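## Task

Press fully home, until it latches, each drive blank projecting from the rack's front, but leave the blue-stickered blanks untouched. The rack is free-standing: tilting it beyond a slight amount means failure, and it must finish where it began. A blank that stays in only because the robot holds it does not count.

## Robot and tools

Robot: two 7-joint arms, left_arm and right_arm, each with a parallel gripper. Joint order for every row and every per-joint list in a result: waist, shoulder, upper arm roll, elbow, forearm roll, wrist pitch, wrist roll. Stated ranges (rad): waist, upper arm roll, forearm roll and wrist roll -69.115 to 69.115; shoulder -2.250 to 2.250; elbow -2.580 to 2.580; wrist pitch -2.100 to 2.100. Real ends may differ by up to 0.013 rad.

World frame: origin on the table top midway between the arms, +z up, +x out across the table, left_arm on the +y side. The names left/right do not correspond to image sides. Gripper: fingers point along its local +z and close along its local y. end_effector_position is the point between closed pads; closed fingertips extend about 19 mm past it, open ones about 6 mm. Closing pushes the tips about 13 mm farther from the arm, so keep clearance above surfaces. Reported hand positions can be off, worse at long reach.

Row format (used by execute_actions and move): one flat list of 18 numbers covering both arms, each in [-1, 1]: left_arm's 7 joint values, its gripper position, its gripper speed, then the same 9 for right_arm. Joint values are offsets, not poses, scaled so 1.0 = 0.9985 rad for the first four joints and 0.8765 rad for the last three. Gripper position is absolute: +1 fully open (85 mm), 0 about 41 mm, pads touch near -0.8, -1 closes until blocked (roughly 190-235 N per pad). Gripper speed: -1 about 20 mm/s, 0 about 85, +1 about 150. To leave a gripper alone, repeat its previous two numbers; 0 is a real command.

execute_actions(actions): a list of actions; each action is a list of up to 15 rows, one row per 1/30 s step; a short action repeats its final row for the remaining steps. Joint offsets in every row are measured from the angles at the start of that action (for the first action, the last reported angles), not from the previous row. If a joint would be pushed more than 0.013 rad outward beyond its range, that action is rejected for both arms; if the first action fails this or anything is malformed, nothing runs. An empty list just returns state and images. A joint driven to its real end produces a 'joint sent to its limit' line.

move(target, speed, blocking): target is one 18-number row; joint offsets are from the 'Joint positions' of the latest result showing them. All joints follow paths finishing together, lasting 0.5-10 s; grippers travel on curves and don't avoid obstacles. speed is the top rate in rad/s of the joint with the longest way to go, 0.01 to 2, default 0.5. Gripper numbers are sent at the start. blocking=false returns after 0.5 s while motion continues; before sending new rows or moves, call wait or stop. Result adds a 'move:' line: outcome (done, off_target, moving, held, fault), limits=held or limits=none, and each arm's joint farthest from target. Faster moves hit harder, and aiming farther beyond contact presses harder. To keep pressing as before, send offsets from Joint positions to Joint targets.

wait(seconds): 0 to 10; arms hold their last command; returns early if a running move ends. stop(): brakes a running move (needs room; fingers keep moving). zoom_image(camera, region): camera is cam_high, cam_left_wrist or cam_right_wrist (all 504x504); region [x0, y0, x1, y1] in pixels from the top-left, at most 504 by 504. finished_scene(scene): ends the given scene number, irreversibly; its result says whether the task succeeded and gives the next task.

Results: state line per arm with end_effector_position (m) and end_effector_quat_wxyz; Joint positions (rad), Joint velocities (rad/s), Joint targets; gripper position_measured_pct ≈ 50 - 50 × position (0 = fully open). Stopping under 90 short of the request means something is held or blocking; about 90 or more means pads closed on nothing or something very thin. 'joint command not followed' means a clearance check altered joint targets. Camera calibration (intrinsics, distortion, world-to-camera transforms) is given and may be slightly off per scene.

Motion limits: each step, joint targets stay within 0.304 rad (first four joints) or 0.266 rad (last three) of the measured angles, and are scaled back if they would move the gripper over 70 mm; big motions span several actions and may need re-commanding.

Avoid: torque reaching a joint's load limit (46.9 N m for first four, 29.5 for the wrist joints), which freezes that arm 10 s; overheating (MOTOR HOT from 60 °C, fault at 75 °C, arm sags); arms colliding; knocking anything off the table; slams, drops and very hard pushes. For this job push blanks gently and slowly, low on the rack so it doesn't tip or slide, and check it hasn't moved; let go so the blanks stay latched on their own.

Each tool is called after "Emit:" in YAML: its name, and indented under it one key for each argument.

## Session

Emit:
execute_actions:
  actions: []

Scene clock: 0.00 s.
left_arm: end_effector_position=(-0.0171, +0.0807, +0.3393) position_measured_pct=0.0 end_effector_quat_wxyz=(+0.129, +0.482, +0.817, -0.288) | right_arm: end_effector_position=(+0.9281, -0.5214, +0.1721) position_measured_pct=0.0 end_effector_quat_wxyz=(-0.104, +0.729, -0.262, +0.624)
Joint names: [waist, shoulder, upper arm roll, elbow, forearm roll, wrist pitch, wrist roll]
Joint positions: left_arm=[ 1.251 -0.635 -0.138  2.317  0.245  0.884  1.626] | right_arm=[-0.096  1.238  0.099  0.984  2.964  0.446  1.11 ]
Joint velocities: left_arm=[-0.    -0.     0.001 -0.001  0.    -0.     0.001] | right_arm=[-0.     0.    -0.    -0.001 -0.001 -0.    -0.001]
Motor temperatures (°C, as the motors report them): left_arm=[25 24 22 25 37 29 32] | right_arm=[26 24 25 23 31 34 33]
Joint targets: left_arm=[1.251 -0.635 -0.138 2.317 0.245 0.884 1.626] | right_arm=[-0.096 1.238 0.099 0.984 2.964 0.446 1.110]

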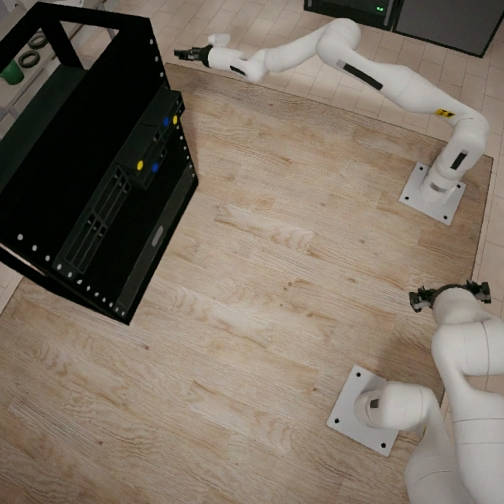

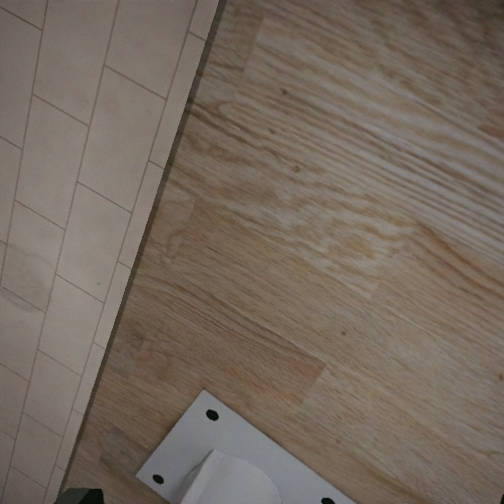

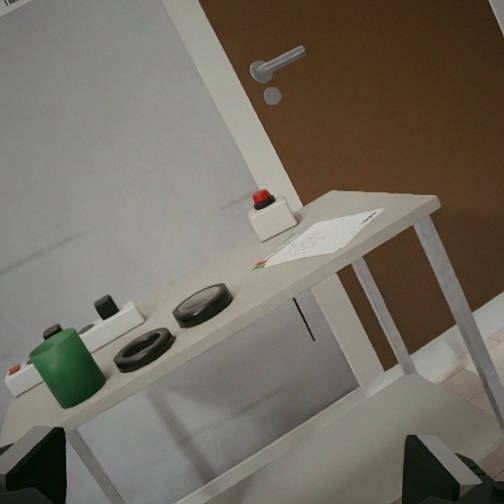

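Emit:
zoom_image:
  camera: "cam_high"
  region: [40, 60, 240, 300]

Region (40, 60, 240, 300) of cam_high's 504x504 image, scaled by 2.100, with more detail than that image has.

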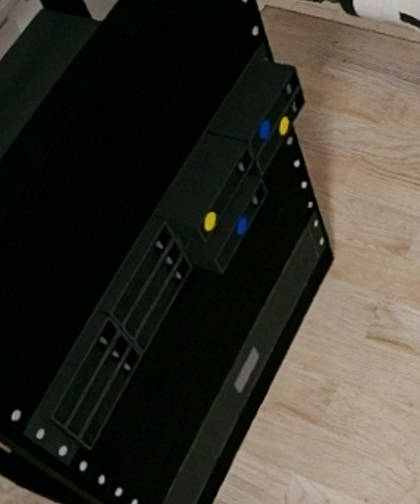

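Emit:
move:
  target: [0,0,0,0,0,0,0,1,0,0,-0.897,-0.099,1,0.2,0.68,0,-1,1]
  speed: 1

Emit:
move:
  target: [0,0,0,0,0,0,0,1,0,-0.3,0,0,0.29,0,0,0,-1,1]
  speed: 1

Scene clock: 46.17 s.
left_arm: end_effector_position=(-0.0171, +0.0807, +0.3393) position_measured_pct=0.0 end_effector_quat_wxyz=(+0.129, +0.482, +0.817, -0.288) | right_arm: end_effector_position=(+0.6512, -0.4425, +0.5543) position_measured_pct=91.7 end_effector_quat_wxyz=(-0.163, +0.579, -0.153, +0.784)
Joint names: [waist, shoulder, upper arm roll, elbow, forearm roll, wrist pitch, wrist roll]
Joint positions: left_arm=[ 1.251 -0.635 -0.138  2.317  0.245  0.884  1.626] | right_arm=[-0.096  0.342  0.     1.983  3.14   1.042  1.11 ]
Joint velocities: left_arm=[-0.001  0.     0.001  0.001  0.001 -0.001  0.   ] | right_arm=[ 0.    -0.002  0.001  0.001 -0.001  0.     0.002]
Motor temperatures (°C, as the motors report them): left_arm=[25 24 22 25 37 29 32] | right_arm=[26 28 25 23 31 34 33]
Joint targets: left_arm=[1.251 -0.635 -0.138 2.317 0.245 0.884 1.626] | right_arm=[-0.096 0.342 0.000 1.983 3.140 1.042 1.110]
move: done; limits=none; left_arm: farthest joint: the waist, 0.000 radians from its target (0.000 radians at the start); right_arm: farthest joint: the waist, 0.000 radians from its target (0.000 radians at the start)
camera_calibration (this result's frames):
cam_left_wrist: T_world_to_cam=[[0.863884, 0.327239, -0.382908, 0.128392], [0.489958, -0.722251, 0.488155, -0.0416278], [-0.116812, -0.609318, -0.784275, 0.460442], [0, 0, 0, 1]] pos_world=[-0.0367348, 0.208475, 0.430596]
cam_right_wrist: T_world_to_cam=[[0.0473774, -0.906958, -0.418549, -0.207831], [0.258853, 0.415853, -0.871815, 0.550552], [0.964754, -0.0670385, 0.254471, -0.648405], [0, 0, 0, 1]] pos_world=[0.492886, -0.460911, 0.557993]

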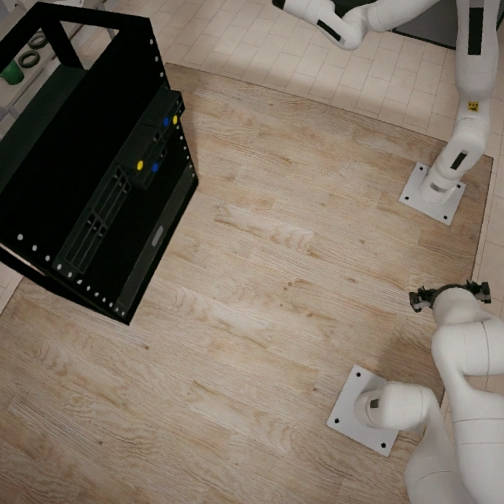

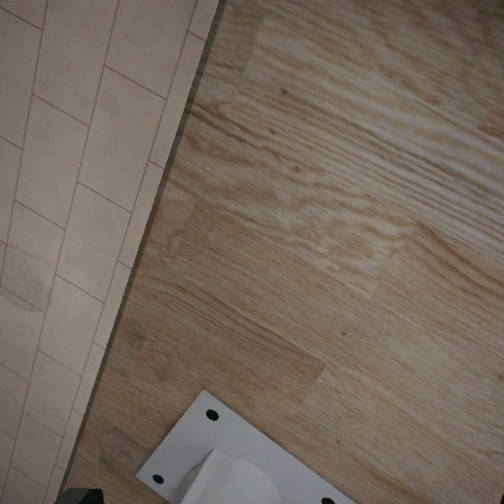

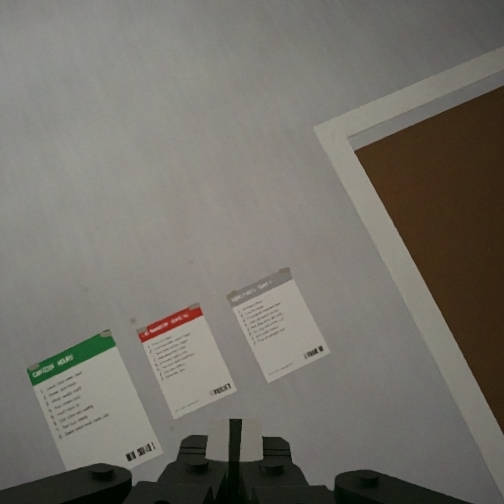

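Scene clock: 47.33 s.
left_arm: end_effector_position=(-0.0171, +0.0807, +0.3393) position_measured_pct=0.0 end_effector_quat_wxyz=(+0.129, +0.482, +0.817, -0.288) | right_arm: end_effector_position=(+0.5826, -0.2576, +0.4089) position_measured_pct=91.7 end_effector_quat_wxyz=(-0.245, +0.704, -0.076, +0.663)
Joint names: [waist, shoulder, upper arm roll, elbow, forearm roll, wrist pitch, wrist roll]
Joint positions: left_arm=[ 1.251 -0.635 -0.138  2.317  0.245  0.884  1.626] | right_arm=[-0.395  0.342  0.     2.272  3.14   1.042  1.11 ]
Joint velocities: left_arm=[ 0.    -0.     0.    -0.     0.001  0.     0.   ] | right_arm=[-0.003  0.     0.001  0.     0.     0.    -0.001]
Motor temperatures (°C, as the motors report them): left_arm=[25 24 22 25 37 29 32] | right_arm=[26 28 25 23 31 34 33]
Joint targets: left_arm=[1.251 -0.635 -0.138 2.317 0.245 0.884 1.626] | right_arm=[-0.395 0.342 0.000 2.272 3.140 1.042 1.110]
move: done; limits=none; left_arm: farthest joint: the waist, 0.000 radians from its target (0.000 radians at the start); right_arm: farthest joint: the waist, 0.001 radians from its target (0.300 radians at the start)
camera_calibration (this result's frames):
cam_left_wrist: T_world_to_cam=[[0.863884, 0.327239, -0.382908, 0.128392], [0.489958, -0.72225, 0.488155, -0.0416281], [-0.116812, -0.609318, -0.784274, 0.460442], [0, 0, 0, 1]] pos_world=[-0.0367348, 0.208475, 0.430596]
cam_right_wrist: T_world_to_cam=[[0.192988, -0.882974, -0.427916, -0.172577], [-0.126161, 0.410165, -0.903243, 0.600379], [0.973056, 0.228302, -0.03224, -0.344287], [0, 0, 0, 1]] pos_world=[0.44406, -0.320034, 0.457339]

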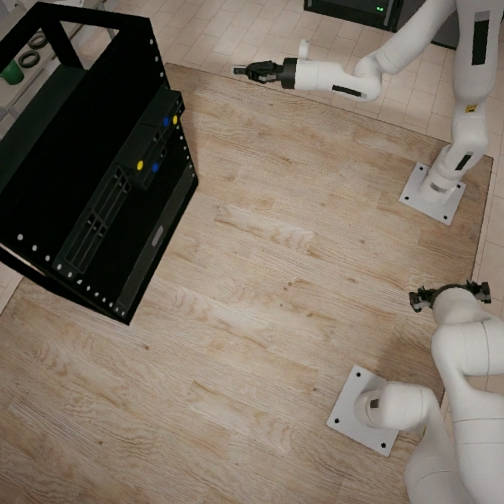

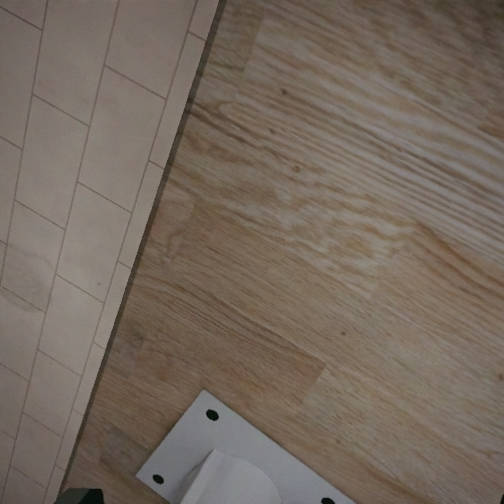

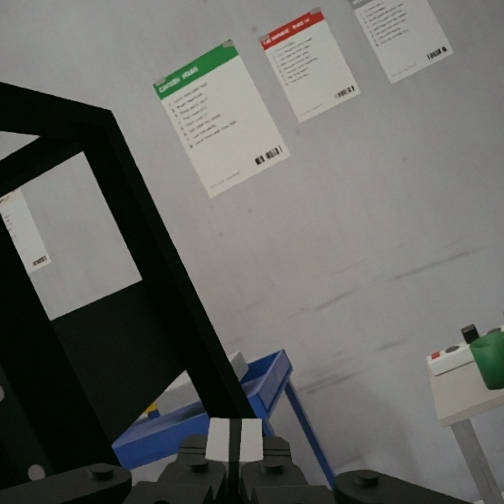

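Emit:
move:
  target: [0,0,0,0,0,0,0,1,0,-0.2,0,0,0,0,0,0.5,-1,1]
  speed: 1

Scene clock: 54.97 s.
left_arm: end_effector_position=(-0.0171, +0.0807, +0.3393) position_measured_pct=0.0 end_effector_quat_wxyz=(+0.129, +0.482, +0.817, -0.288) | right_arm: end_effector_position=(+0.5458, -0.1416, +0.4089) position_measured_pct=91.7 end_effector_quat_wxyz=(-0.164, +0.692, +0.148, +0.687)
Joint names: [waist, shoulder, upper arm roll, elbow, forearm roll, wrist pitch, wrist roll]
Joint positions: left_arm=[ 1.251 -0.635 -0.138  2.317  0.245  0.884  1.626] | right_arm=[-0.594  0.342  0.     2.272  3.14   1.042  1.548]
Joint velocities: left_arm=[ 0.001 -0.     0.     0.001  0.    -0.001 -0.   ] | right_arm=[-0.003 -0.     0.001 -0.     0.     0.     0.001]
Motor temperatures (°C, as the motors report them): left_arm=[25 24 22 25 37 29 32] | right_arm=[26 28 25 23 31 34 33]
Joint targets: left_arm=[1.251 -0.635 -0.138 2.317 0.245 0.884 1.626] | right_arm=[-0.595 0.342 0.000 2.272 3.140 1.042 1.548]
move: done; limits=none; left_arm: farthest joint: the waist, 0.000 radians from its target (0.000 radians at the start); right_arm: farthest joint: the waist, 0.000 radians from its target (0.199 radians at the start)
camera_calibration (this result's frames):
cam_left_wrist: T_world_to_cam=[[0.863884, 0.327239, -0.382908, 0.128392], [0.489958, -0.72225, 0.488156, -0.0416286], [-0.116812, -0.609319, -0.784274, 0.460442], [0, 0, 0, 1]] pos_world=[-0.0367347, 0.208475, 0.430596]
cam_right_wrist: T_world_to_cam=[[0.406311, -0.913725, -0.00416065, -0.357114], [-0.0223862, -0.00540232, -0.999735, 0.47212], [0.913461, 0.406296, -0.0226499, -0.281135], [0, 0, 0, 1]] pos_world=[0.412474, -0.20953, 0.464141]

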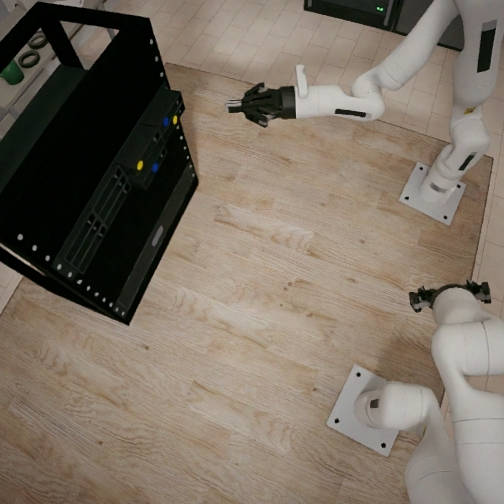

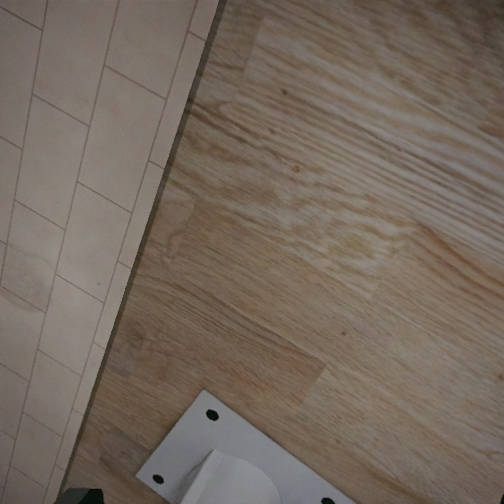

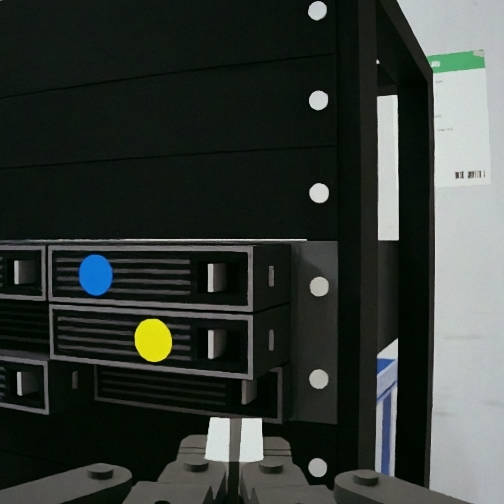

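Emit:
move:
  target: [0,0,0,0,0,0,0,1,0,-0.062,0.112,0,-0.268,0,-0.177,0,-1,1]

Scene clock: 64.33 s.
left_arm: end_effector_position=(-0.0171, +0.0807, +0.3393) position_measured_pct=0.0 end_effector_quat_wxyz=(+0.129, +0.482, +0.817, -0.288) | right_arm: end_effector_position=(+0.6027, -0.0667, +0.4188) position_measured_pct=91.7 end_effector_quat_wxyz=(-0.186, +0.687, +0.169, +0.682)
Joint names: [waist, shoulder, upper arm roll, elbow, forearm roll, wrist pitch, wrist roll]
Joint positions: left_arm=[ 1.251 -0.635 -0.138  2.317  0.245  0.884  1.626] | right_arm=[-0.656  0.454  0.     2.005  3.14   0.887  1.548]
Joint velocities: left_arm=[-0.002 -0.     0.     0.     0.    -0.    -0.   ] | right_arm=[-0.002  0.002  0.001 -0.002  0.    -0.001 -0.001]
Motor temperatures (°C, as the motors report them): left_arm=[25 24 22 25 37 29 32] | right_arm=[26 28 25 23 31 34 33]
Joint targets: left_arm=[1.251 -0.635 -0.138 2.317 0.245 0.884 1.626] | right_arm=[-0.656 0.454 0.000 2.005 3.140 0.887 1.548]
move: done; limits=none; left_arm: farthest joint: the waist, 0.000 radians from its target (0.000 radians at the start); right_arm: farthest joint: the waist, 0.000 radians from its target (0.061 radians at the start)
camera_calibration (this result's frames):
cam_left_wrist: T_world_to_cam=[[0.863884, 0.327239, -0.382908, 0.128393], [0.489958, -0.72225, 0.488156, -0.0416292], [-0.116812, -0.60932, -0.784273, 0.460442], [0, 0, 0, 1]] pos_world=[-0.0367347, 0.208474, 0.430596]
cam_right_wrist: T_world_to_cam=[[0.462117, -0.886808, -0.00440816, -0.34343], [-0.0213918, -0.0061777, -0.999752, 0.483079], [0.886561, 0.462097, -0.0218252, -0.343747], [0, 0, 0, 1]] pos_world=[0.473791, -0.142728, 0.473943]

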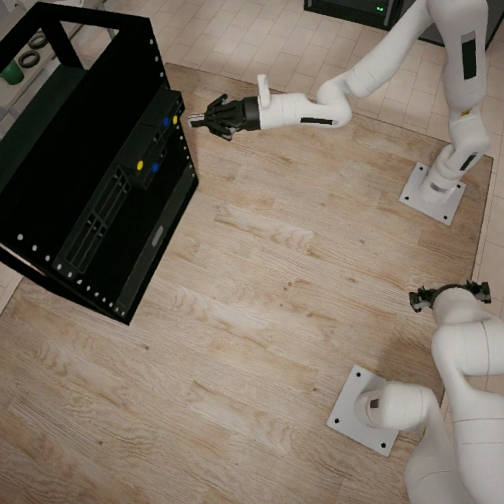

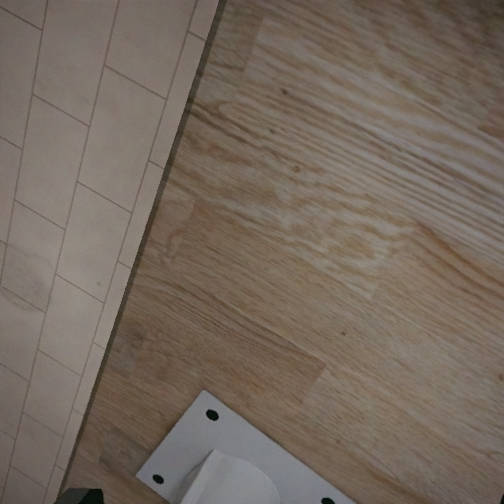

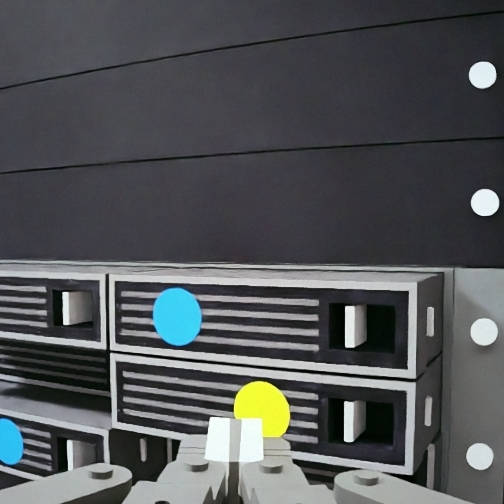

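Emit:
move:
  target: [0,0,0,0,0,0,0,1,0,0.032,0.073,0,-0.144,0,-0.08,0,-1,1]
  speed: 0.08

Scene clock: 70.03 s.
left_arm: end_effector_position=(-0.0171, +0.0807, +0.3393) position_measured_pct=0.0 end_effector_quat_wxyz=(+0.129, +0.482, +0.817, -0.288) | right_arm: end_effector_position=(+0.6503, -0.0651, +0.4192) position_measured_pct=91.7 end_effector_quat_wxyz=(-0.176, +0.689, +0.159, +0.685)
Joint names: [waist, shoulder, upper arm roll, elbow, forearm roll, wrist pitch, wrist roll]
Joint positions: left_arm=[ 1.251 -0.635 -0.138  2.317  0.245  0.884  1.626] | right_arm=[-0.625  0.526 -0.001  1.862  3.14   0.817  1.548]
Joint velocities: left_arm=[ 0.    -0.     0.001  0.     0.    -0.001  0.   ] | right_arm=[ 0.001  0.001 -0.001 -0.002 -0.001 -0.    -0.001]
Motor temperatures (°C, as the motors report them): left_arm=[25 24 22 25 37 29 32] | right_arm=[26 28 25 23 31 34 33]
Joint targets: left_arm=[1.251 -0.635 -0.138 2.317 0.245 0.884 1.626] | right_arm=[-0.624 0.527 0.000 1.861 3.140 0.817 1.548]
move: done; limits=none; left_arm: farthest joint: the waist, 0.000 radians from its target (0.000 radians at the start); right_arm: farthest joint: the waist, 0.001 radians from its target (0.032 radians at the start)
camera_calibration (this result's frames):
cam_left_wrist: T_world_to_cam=[[0.863884, 0.327239, -0.382909, 0.128393], [0.489958, -0.722249, 0.488157, -0.0416295], [-0.116812, -0.60932, -0.784273, 0.460442], [0, 0, 0, 1]] pos_world=[-0.0367347, 0.208474, 0.430596]
cam_right_wrist: T_world_to_cam=[[0.436011, -0.89993, -0.004566, -0.347866], [-0.0212552, -0.00522551, -0.99976, 0.484516], [0.89969, 0.436003, -0.0214066, -0.397143], [0, 0, 0, 1]] pos_world=[0.519278, -0.137367, 0.47431]

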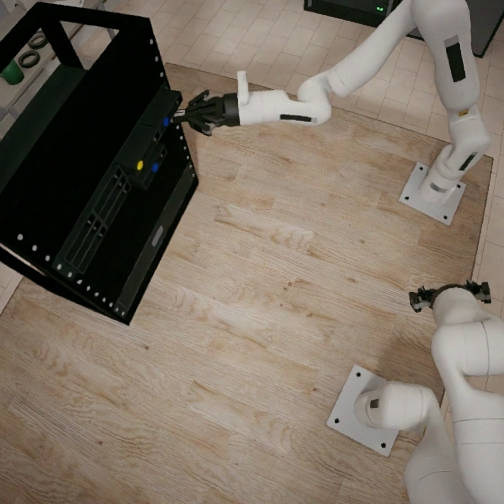

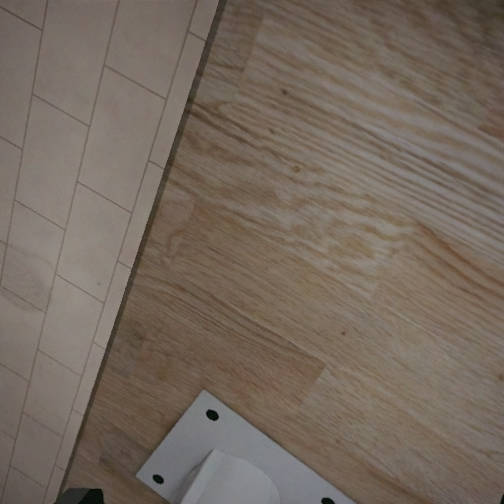

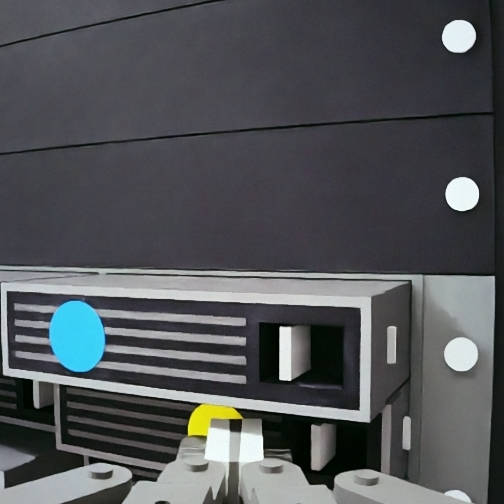

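Emit:
move:
  target: [0,0,0,0,0,0,0,1,0,0.013,0.033,0,-0.063,0,-0.034,0,-1,1]
  speed: 0.05

Scene clock: 75.60 s.
left_arm: end_effector_position=(-0.0171, +0.0807, +0.3393) position_measured_pct=0.0 end_effector_quat_wxyz=(+0.129, +0.482, +0.817, -0.288) | right_arm: end_effector_position=(+0.6651, -0.0642, +0.4194) position_measured_pct=91.7 end_effector_quat_wxyz=(-0.173, +0.691, +0.157, +0.684)
Joint names: [waist, shoulder, upper arm roll, elbow, forearm roll, wrist pitch, wrist roll]
Joint positions: left_arm=[ 1.251 -0.635 -0.138  2.317  0.245  0.884  1.626] | right_arm=[-0.615  0.548 -0.004  1.814  3.142  0.788  1.548]
Joint velocities: left_arm=[ 0.001  0.    -0.    -0.     0.001  0.001 -0.   ] | right_arm=[ 0.    -0.     0.    -0.001 -0.    -0.002  0.002]
Motor temperatures (°C, as the motors report them): left_arm=[25 24 22 25 37 29 32] | right_arm=[26 28 25 24 31 34 33]
Joint targets: left_arm=[1.251 -0.635 -0.138 2.317 0.245 0.884 1.626] | right_arm=[-0.613 0.559 -0.001 1.799 3.140 0.787 1.548]
move: off_target (right_arm); limits=none; left_arm: farthest joint: the waist, 0.000 radians from its target (0.000 radians at the start); right_arm: farthest joint: the elbow, 0.015 radians from its target (0.063 radians at the start)
camera_calibration (this result's frames):
cam_left_wrist: T_world_to_cam=[[0.863884, 0.327238, -0.382909, 0.128393], [0.489958, -0.722249, 0.488157, -0.04163], [-0.116812, -0.609321, -0.784273, 0.460442], [0, 0, 0, 1]] pos_world=[-0.0367347, 0.208474, 0.430596]
cam_right_wrist: T_world_to_cam=[[0.429716, -0.902953, -0.00453469, -0.349525], [-0.0238333, -0.00632176, -0.999696, 0.486622], [0.902649, 0.429694, -0.0242369, -0.412015], [0, 0, 0, 1]] pos_world=[0.5337, -0.135488, 0.474903]

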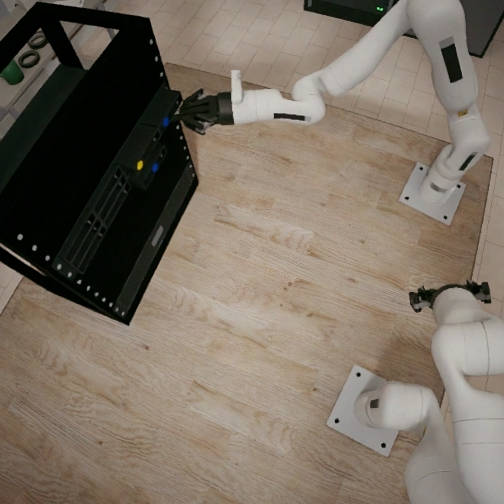

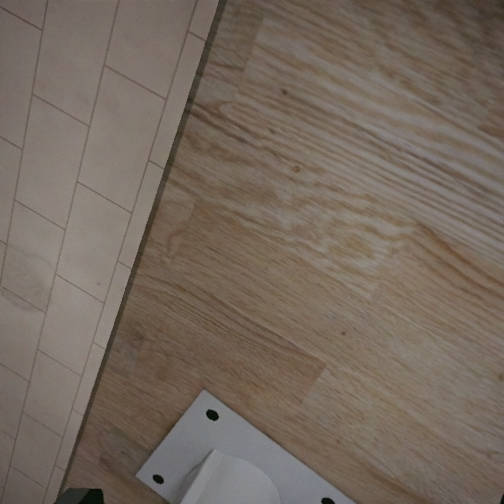

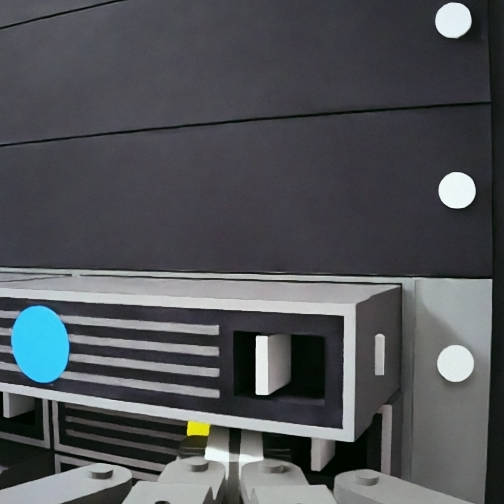

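Emit:
move:
  target: [0,0,0,0,0,0,0,1,0,-0.03,-0.206,0,0.458,0,0.29,0,-1,1]

Emit:
move:
  target: [0,0,0,0,0,0,0,1,0,-0.16,0,0,0,0,0,0,-1,1]

Scene clock: 81.17 s.
left_arm: end_effector_position=(-0.0171, +0.0807, +0.3393) position_measured_pct=0.0 end_effector_quat_wxyz=(+0.129, +0.482, +0.817, -0.288) | right_arm: end_effector_position=(+0.5318, -0.1112, +0.4092) position_measured_pct=91.7 end_effector_quat_wxyz=(-0.184, +0.687, +0.168, +0.682)
Joint names: [waist, shoulder, upper arm roll, elbow, forearm roll, wrist pitch, wrist roll]
Joint positions: left_arm=[ 1.251 -0.635 -0.138  2.317  0.245  0.884  1.626] | right_arm=[-0.645  0.342 -0.004  2.271  3.142  1.042  1.548]
Joint velocities: left_arm=[-0.002 -0.     0.    -0.     0.001 -0.001  0.001] | right_arm=[-0.    -0.003 -0.001  0.001  0.001  0.001 -0.001]
Motor temperatures (°C, as the motors report them): left_arm=[25 24 22 25 37 29 32] | right_arm=[26 28 25 24 31 34 33]
Joint targets: left_arm=[1.251 -0.635 -0.138 2.317 0.245 0.884 1.626] | right_arm=[-0.645 0.342 -0.004 2.272 3.142 1.042 1.548]
move: done; limits=none; left_arm: farthest joint: the waist, 0.000 radians from its target (0.000 radians at the start); right_arm: farthest joint: the wrist pitch, 0.001 radians from its target (0.255 radians at the start)
camera_calibration (this result's frames):
cam_left_wrist: T_world_to_cam=[[0.863884, 0.327238, -0.382909, 0.128393], [0.489958, -0.722248, 0.488158, -0.0416305], [-0.116811, -0.609321, -0.784272, 0.460442], [0, 0, 0, 1]] pos_world=[-0.0367346, 0.208474, 0.430597]
cam_right_wrist: T_world_to_cam=[[0.456897, -0.88951, -0.00408674, -0.347888], [-0.0213536, -0.00637506, -0.999752, 0.471681], [0.889263, 0.456871, -0.021907, -0.262579], [0, 0, 0, 1]] pos_world=[0.402523, -0.186478, 0.46439]

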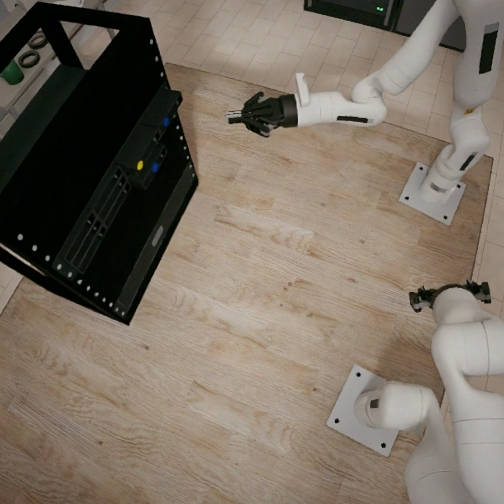

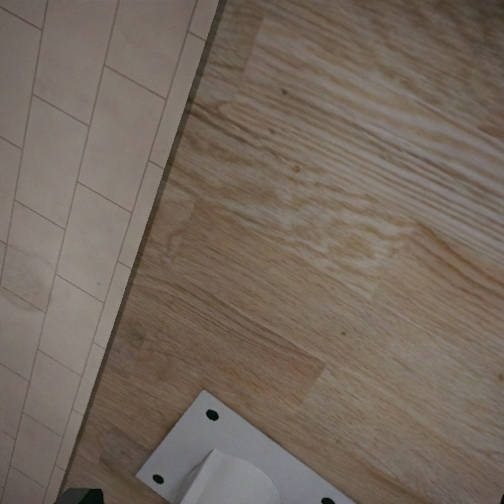

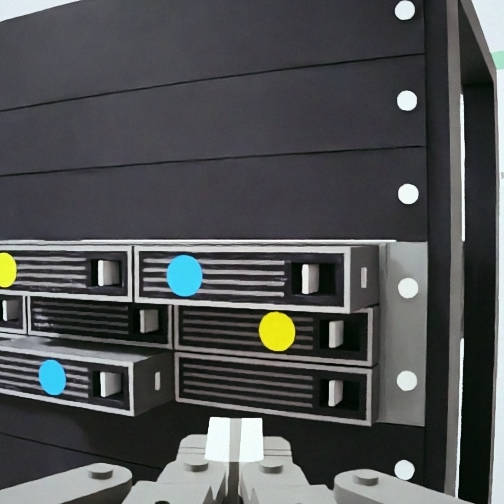

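Scene clock: 82.17 s.
left_arm: end_effector_position=(-0.0171, +0.0807, +0.3393) position_measured_pct=0.0 end_effector_quat_wxyz=(+0.129, +0.482, +0.817, -0.288) | right_arm: end_effector_position=(+0.4816, -0.0277, +0.4092) position_measured_pct=91.7 end_effector_quat_wxyz=(-0.237, +0.672, +0.222, +0.666)
Joint names: [waist, shoulder, upper arm roll, elbow, forearm roll, wrist pitch, wrist roll]
Joint positions: left_arm=[ 1.251 -0.635 -0.138  2.317  0.245  0.884  1.626] | right_arm=[-0.804  0.342 -0.004  2.271  3.142  1.042  1.548]
Joint velocities: left_arm=[-0.001  0.    -0.     0.001 -0.001  0.001 -0.   ] | right_arm=[-0.003 -0.     0.     0.     0.     0.     0.003]
Motor temperatures (°C, as the motors report them): left_arm=[25 24 22 25 37 29 32] | right_arm=[26 28 25 24 31 34 33]
Joint targets: left_arm=[1.251 -0.635 -0.138 2.317 0.245 0.884 1.626] | right_arm=[-0.805 0.342 -0.004 2.271 3.142 1.042 1.548]
move: done; limits=none; left_arm: farthest joint: the waist, 0.000 radians from its target (0.000 radians at the start); right_arm: farthest joint: the waist, 0.000 radians from its target (0.160 radians at the start)
camera_calibration (this result's frames):
cam_left_wrist: T_world_to_cam=[[0.863884, 0.327238, -0.382909, 0.128393], [0.489959, -0.722248, 0.488158, -0.0416309], [-0.116811, -0.609322, -0.784272, 0.460442], [0, 0, 0, 1]] pos_world=[-0.0367346, 0.208474, 0.430597]
cam_right_wrist: T_world_to_cam=[[0.59238, -0.805649, -0.00408959, -0.313631], [-0.020074, -0.00968522, -0.999752, 0.470431], [0.805409, 0.592315, -0.02191, -0.211921], [0, 0, 0, 1]] pos_world=[0.365915, -0.122597, 0.464388]

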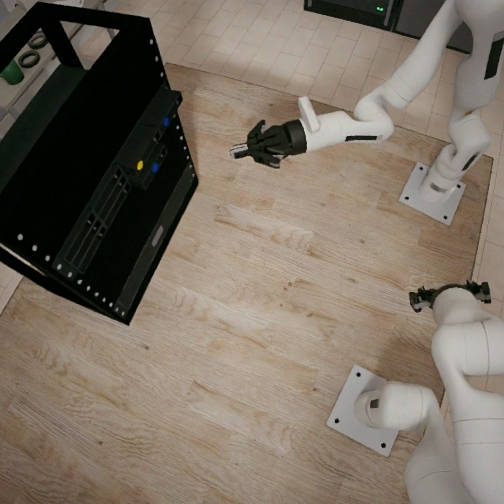

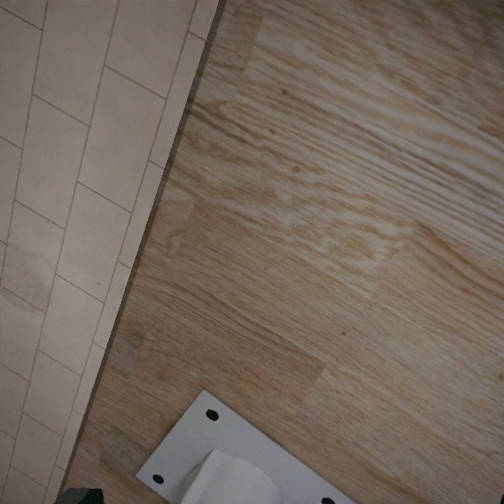

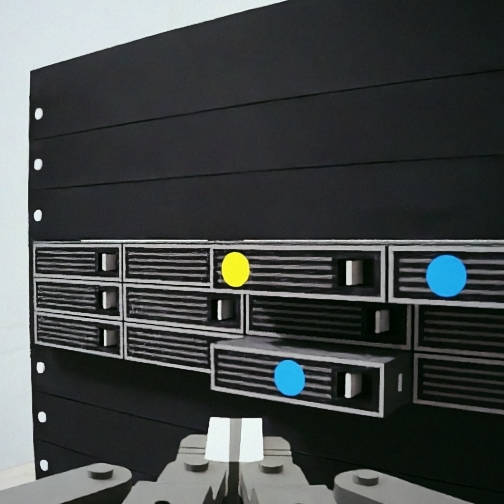

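Emit:
move:
  target: [0,0,0,0,0,0,0,1,0,-0.033,0.21,0,-0.604,0,-0.448,0,-1,1]

Emit:
move:
  target: [0,0,0,0,0,0,0,1,0,0.051,0.104,0,-0.199,0,-0.108,0,-1,1]
  speed: 0.07

Scene clock: 93.90 s.
left_arm: end_effector_position=(-0.0171, +0.0807, +0.3393) position_measured_pct=0.0 end_effector_quat_wxyz=(+0.129, +0.482, +0.817, -0.288) | right_arm: end_effector_position=(+0.6017, +0.0976, +0.4530) position_measured_pct=91.7 end_effector_quat_wxyz=(-0.248, +0.668, +0.232, +0.662)
Joint names: [waist, shoulder, upper arm roll, elbow, forearm roll, wrist pitch, wrist roll]
Joint positions: left_arm=[ 1.251 -0.635 -0.138  2.317  0.245  0.884  1.626] | right_arm=[-0.837  0.552 -0.004  1.668  3.142  0.649  1.548]
Joint velocities: left_arm=[ 0.    -0.    -0.001  0.    -0.     0.    -0.   ] | right_arm=[-0.     0.003  0.    -0.001  0.001 -0.001 -0.   ]
Motor temperatures (°C, as the motors report them): left_arm=[25 24 22 26 37 29 32] | right_arm=[26 28 25 24 31 34 33]
Joint targets: left_arm=[1.251 -0.635 -0.138 2.317 0.245 0.884 1.626] | right_arm=[-0.837 0.552 -0.004 1.668 3.142 0.649 1.548]
move: done; limits=none; left_arm: farthest joint: the waist, 0.000 radians from its target (0.000 radians at the start); right_arm: farthest joint: the elbow, 0.001 radians from its target (0.604 radians at the start)
camera_calibration (this result's frames):
cam_left_wrist: T_world_to_cam=[[0.863884, 0.327238, -0.382909, 0.128393], [0.489958, -0.722247, 0.488159, -0.0416315], [-0.116811, -0.609323, -0.784271, 0.460442], [0, 0, 0, 1]] pos_world=[-0.0367346, 0.208474, 0.430597]
cam_right_wrist: T_world_to_cam=[[0.618194, -0.786012, -0.00457777, -0.300803], [-0.0193344, -0.00938365, -0.999769, 0.517328], [0.785788, 0.61814, -0.020998, -0.373044], [0, 0, 0, 1]] pos_world=[0.489091, -0.000987463, 0.507998]

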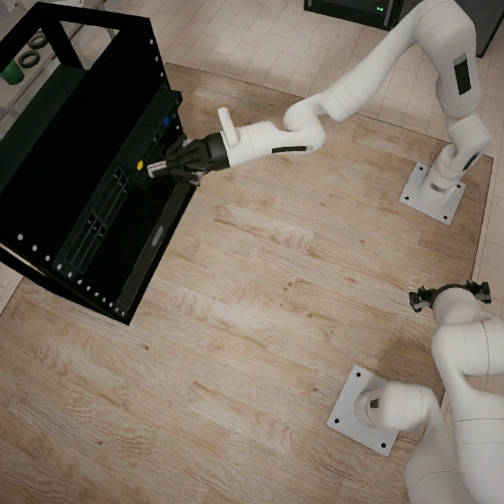

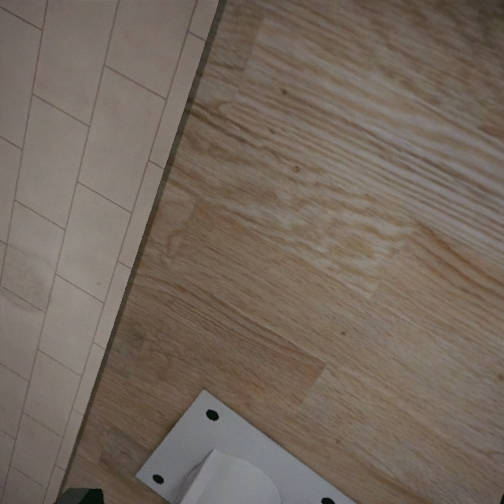

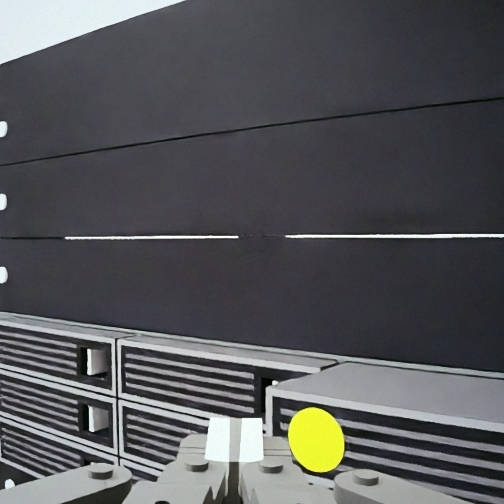

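Scene clock: 97.07 s.
left_arm: end_effector_position=(-0.0171, +0.0807, +0.3393) position_measured_pct=0.0 end_effector_quat_wxyz=(+0.129, +0.482, +0.817, -0.288) | right_arm: end_effector_position=(+0.6601, +0.1037, +0.4537) position_measured_pct=91.7 end_effector_quat_wxyz=(-0.236, +0.673, +0.219, +0.666)
Joint names: [waist, shoulder, upper arm roll, elbow, forearm roll, wrist pitch, wrist roll]
Joint positions: left_arm=[ 1.251 -0.635 -0.138  2.317  0.245  0.884  1.626] | right_arm=[-0.794  0.649 -0.009  1.477  3.145  0.554  1.548]
Joint velocities: left_arm=[-0.001 -0.    -0.    -0.    -0.     0.    -0.   ] | right_arm=[-0.001  0.001 -0.    -0.002  0.001 -0.    -0.002]
Motor temperatures (°C, as the motors report them): left_arm=[25 24 22 26 37 29 32] | right_arm=[26 28 25 24 31 34 33]
Joint targets: left_arm=[1.251 -0.635 -0.138 2.317 0.245 0.884 1.626] | right_arm=[-0.786 0.656 -0.004 1.470 3.142 0.554 1.548]
move: done; limits=none; left_arm: farthest joint: the waist, 0.000 radians from its target (0.000 radians at the start); right_arm: farthest joint: the waist, 0.008 radians from its target (0.051 radians at the start)
camera_calibration (this result's frames):
cam_left_wrist: T_world_to_cam=[[0.863884, 0.327238, -0.382909, 0.128394], [0.489958, -0.722247, 0.48816, -0.0416318], [-0.116811, -0.609323, -0.784271, 0.460442], [0, 0, 0, 1]] pos_world=[-0.0367347, 0.208474, 0.430597]
cam_right_wrist: T_world_to_cam=[[0.588213, -0.808684, -0.00596253, -0.309374], [-0.0216286, -0.00836083, -0.999731, 0.520657], [0.808417, 0.588184, -0.0224086, -0.433851], [0, 0, 0, 1]] pos_world=[0.543971, 0.00935121, 0.50895]

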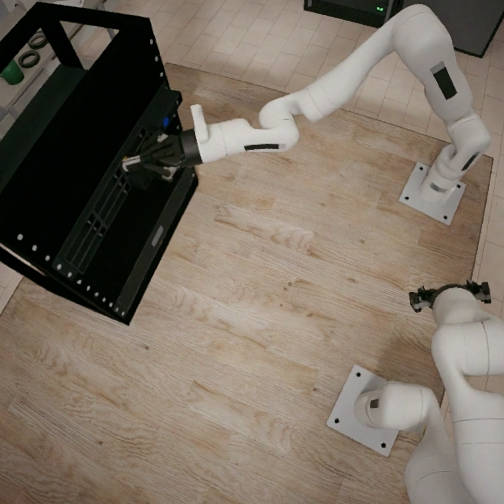

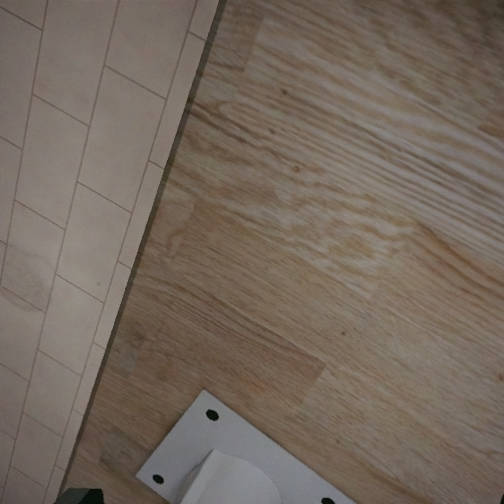

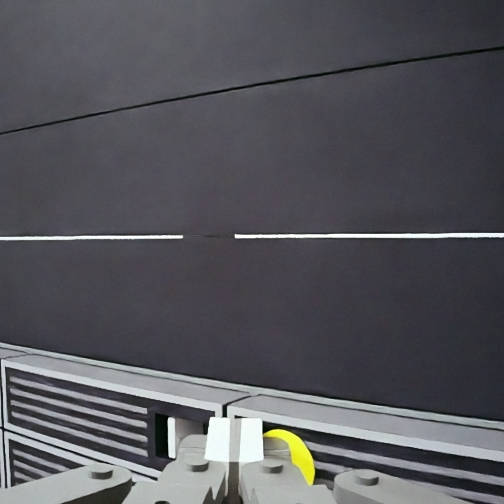

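Emit:
move:
  target: [0,0,0,0,0,0,0,1,0,0.01,-0.05,0,0.1,0,0.05,0,-1,1]
  speed: 0.2

Emit:
move:
  target: [0,0,0,0,0,0,0,1,0,0.036,0.05,0,-0.1,0,-0.05,0,-1,1]
  speed: 0.06

Emit:
move:
  target: [0,0,0,0,0,0,0,1,0,-0.04,-0.3,0,0.75,0,0.45,0,-1,1]

Scene clock: 104.13 s.
left_arm: end_effector_position=(-0.0171, +0.0807, +0.3393) position_measured_pct=0.0 end_effector_quat_wxyz=(+0.129, +0.482, +0.817, -0.288) | right_arm: end_effector_position=(+0.6442, +0.0818, +0.4508) position_measured_pct=91.7 end_effector_quat_wxyz=(-0.232, +0.676, +0.217, +0.665)
Joint names: [waist, shoulder, upper arm roll, elbow, forearm roll, wrist pitch, wrist roll]
Joint positions: left_arm=[ 1.251 -0.635 -0.138  2.317  0.245  0.884  1.626] | right_arm=[-0.784  0.599 -0.009  1.577  3.145  0.598  1.548]
Joint velocities: left_arm=[ 0.001  0.    -0.    -0.001 -0.    -0.    -0.   ] | right_arm=[ 0.001 -0.003  0.001  0.002  0.001  0.001 -0.002]
Motor temperatures (°C, as the motors report them): left_arm=[25 24 22 26 37 29 32] | right_arm=[26 28 25 24 31 34 33]
Joint targets: left_arm=[1.251 -0.635 -0.138 2.317 0.245 0.884 1.626] | right_arm=[-0.784 0.599 -0.009 1.577 3.145 0.598 1.548]
move: done; limits=none; left_arm: farthest joint: the waist, 0.000 radians from its target (0.000 radians at the start); right_arm: farthest joint: the waist, 0.000 radians from its target (0.010 radians at the start)
camera_calibration (this result's frames):
cam_left_wrist: T_world_to_cam=[[0.863884, 0.327238, -0.38291, 0.128394], [0.489959, -0.722247, 0.48816, -0.0416322], [-0.116811, -0.609324, -0.78427, 0.460442], [0, 0, 0, 1]] pos_world=[-0.0367346, 0.208474, 0.430597]
cam_right_wrist: T_world_to_cam=[[0.580465, -0.814267, -0.00550377, -0.312493], [-0.0265345, -0.0121593, -0.999574, 0.520637], [0.813853, 0.580364, -0.0286643, -0.408301], [0, 0, 0, 1]] pos_world=[0.527503, -0.0111591, 0.506992]

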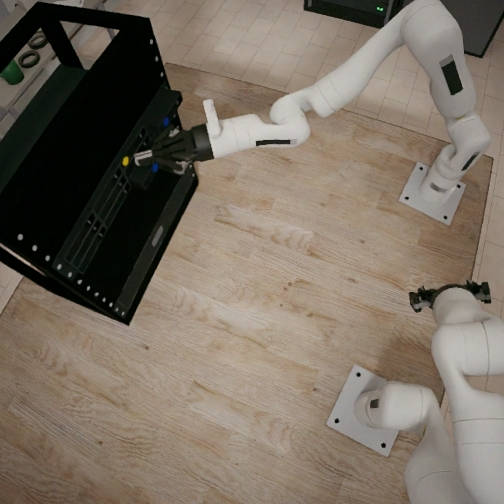

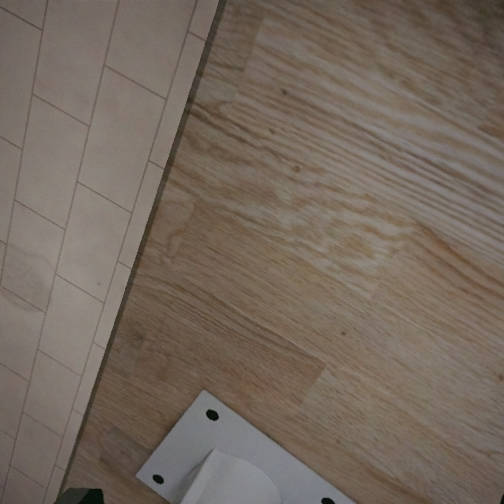

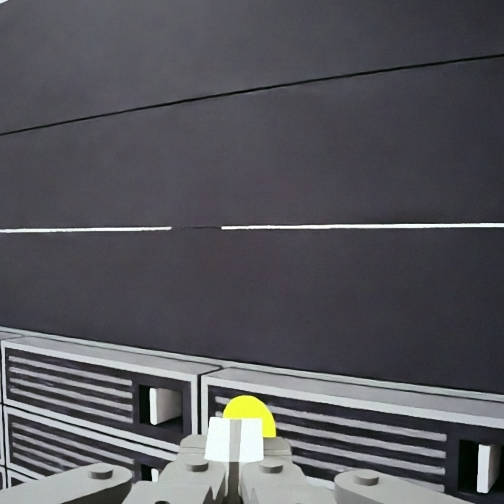

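Scene clock: 106.10 s.
left_arm: end_effector_position=(-0.0171, +0.0807, +0.3393) position_measured_pct=0.0 end_effector_quat_wxyz=(+0.129, +0.482, +0.817, -0.288) | right_arm: end_effector_position=(+0.6623, +0.0893, +0.4534) position_measured_pct=91.7 end_effector_quat_wxyz=(-0.232, +0.677, +0.216, +0.664)
Joint names: [waist, shoulder, upper arm roll, elbow, forearm roll, wrist pitch, wrist roll]
Joint positions: left_arm=[ 1.251 -0.635 -0.138  2.317  0.245  0.884  1.626] | right_arm=[-0.766  0.633 -0.025  1.499  3.152  0.551  1.548]
Joint velocities: left_arm=[-0.001  0.    -0.     0.001  0.001  0.001 -0.   ] | right_arm=[-0.     0.001 -0.001 -0.002 -0.    -0.001 -0.   ]
Motor temperatures (°C, as the motors report them): left_arm=[25 24 22 26 37 29 32] | right_arm=[26 28 25 24 31 34 33]
Joint targets: left_arm=[1.251 -0.635 -0.138 2.317 0.245 0.884 1.626] | right_arm=[-0.748 0.649 -0.009 1.477 3.145 0.554 1.548]
move: off_target (right_arm); limits=none; left_arm: farthest joint: the waist, 0.000 radians from its target (0.000 radians at the start); right_arm: farthest joint: the elbow, 0.022 radians from its target (0.100 radians at the start)
camera_calibration (this result's frames):
cam_left_wrist: T_world_to_cam=[[0.863884, 0.327237, -0.38291, 0.128394], [0.489959, -0.722246, 0.488161, -0.0416328], [-0.116811, -0.609324, -0.78427, 0.460442], [0, 0, 0, 1]] pos_world=[-0.0367346, 0.208474, 0.430597]
cam_right_wrist: T_world_to_cam=[[0.579088, -0.815221, -0.0084997, -0.314522], [-0.0304728, -0.0112255, -0.999473, 0.526211], [0.814695, 0.579041, -0.0313426, -0.426459], [0, 0, 0, 1]] pos_world=[0.545605, -0.00355988, 0.509894]

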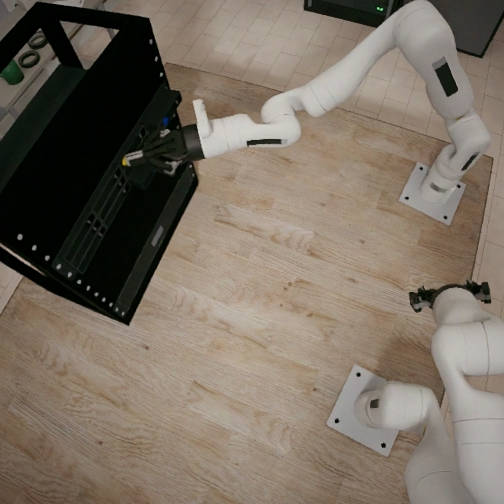

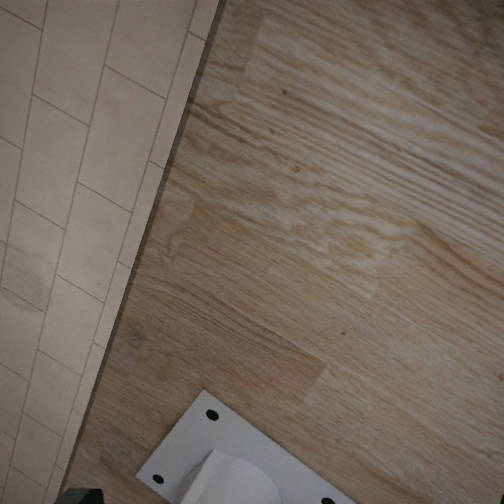

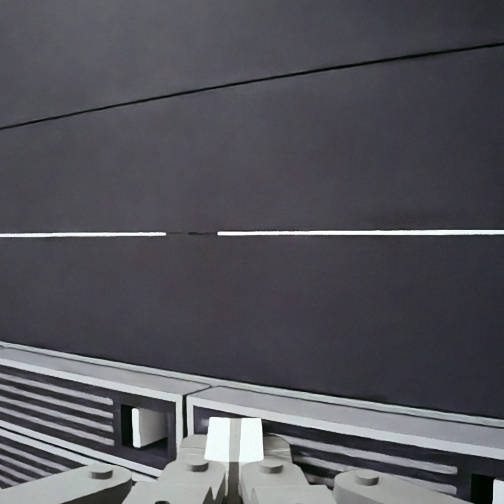

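Scene clock: 108.13 s.
left_arm: end_effector_position=(-0.0171, +0.0807, +0.3393) position_measured_pct=0.0 end_effector_quat_wxyz=(+0.129, +0.482, +0.817, -0.288) | right_arm: end_effector_position=(+0.4759, -0.0129, +0.3955) position_measured_pct=91.7 end_effector_quat_wxyz=(-0.240, +0.690, +0.239, +0.640)
Joint names: [waist, shoulder, upper arm roll, elbow, forearm roll, wrist pitch, wrist roll]
Joint positions: left_arm=[ 1.251 -0.635 -0.138  2.317  0.245  0.884  1.626] | right_arm=[-0.806  0.334 -0.025  2.248  3.152  0.945  1.548]
Joint velocities: left_arm=[ 0.     0.     0.001  0.    -0.001 -0.001 -0.   ] | right_arm=[-0.    -0.003  0.     0.002  0.     0.001  0.001]
Motor temperatures (°C, as the motors report them): left_arm=[25 24 22 26 37 29 32] | right_arm=[26 28 25 24 31 34 33]
Joint targets: left_arm=[1.251 -0.635 -0.138 2.317 0.245 0.884 1.626] | right_arm=[-0.806 0.333 -0.025 2.248 3.152 0.945 1.548]
move: done; limits=none; left_arm: farthest joint: the waist, 0.000 radians from its target (0.000 radians at the start); right_arm: farthest joint: the waist, 0.000 radians from its target (0.040 radians at the start)
camera_calibration (this result's frames):
cam_left_wrist: T_world_to_cam=[[0.863884, 0.327237, -0.38291, 0.128394], [0.489959, -0.722246, 0.488162, -0.0416335], [-0.116811, -0.609325, -0.784269, 0.460442], [0, 0, 0, 1]] pos_world=[-0.0367346, 0.208474, 0.430597]
cam_right_wrist: T_world_to_cam=[[0.616429, -0.787401, -0.00384209, -0.309652], [-0.0703319, -0.0501992, -0.99626, 0.478767], [0.784263, 0.614393, -0.0863237, -0.180583], [0, 0, 0, 1]] pos_world=[0.366176, -0.108838, 0.460198]

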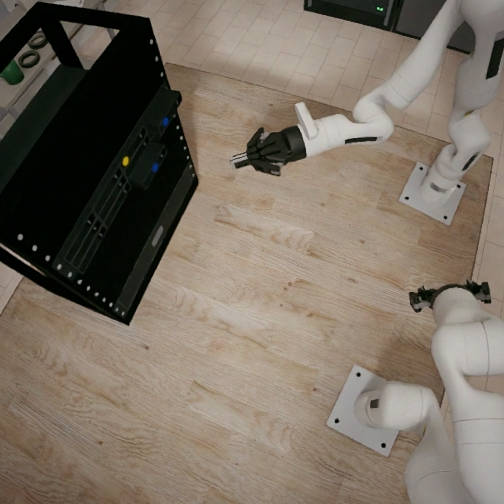

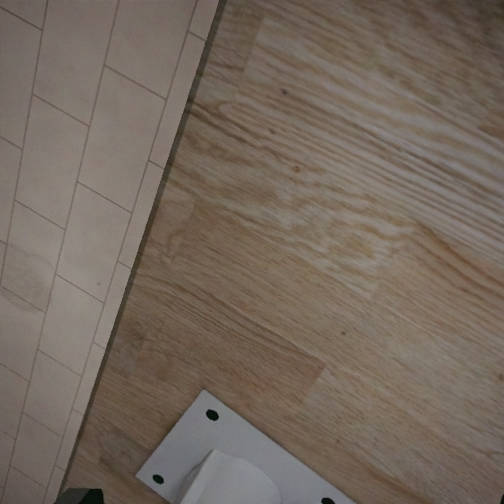

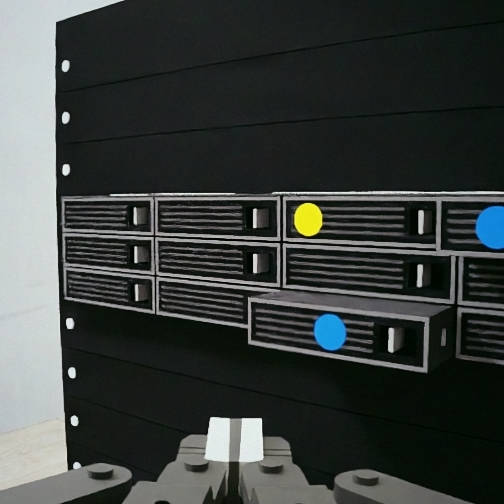

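Looks flush.

Emit:
finished_scene:
  scene: 1

The scene is finished: the task was done.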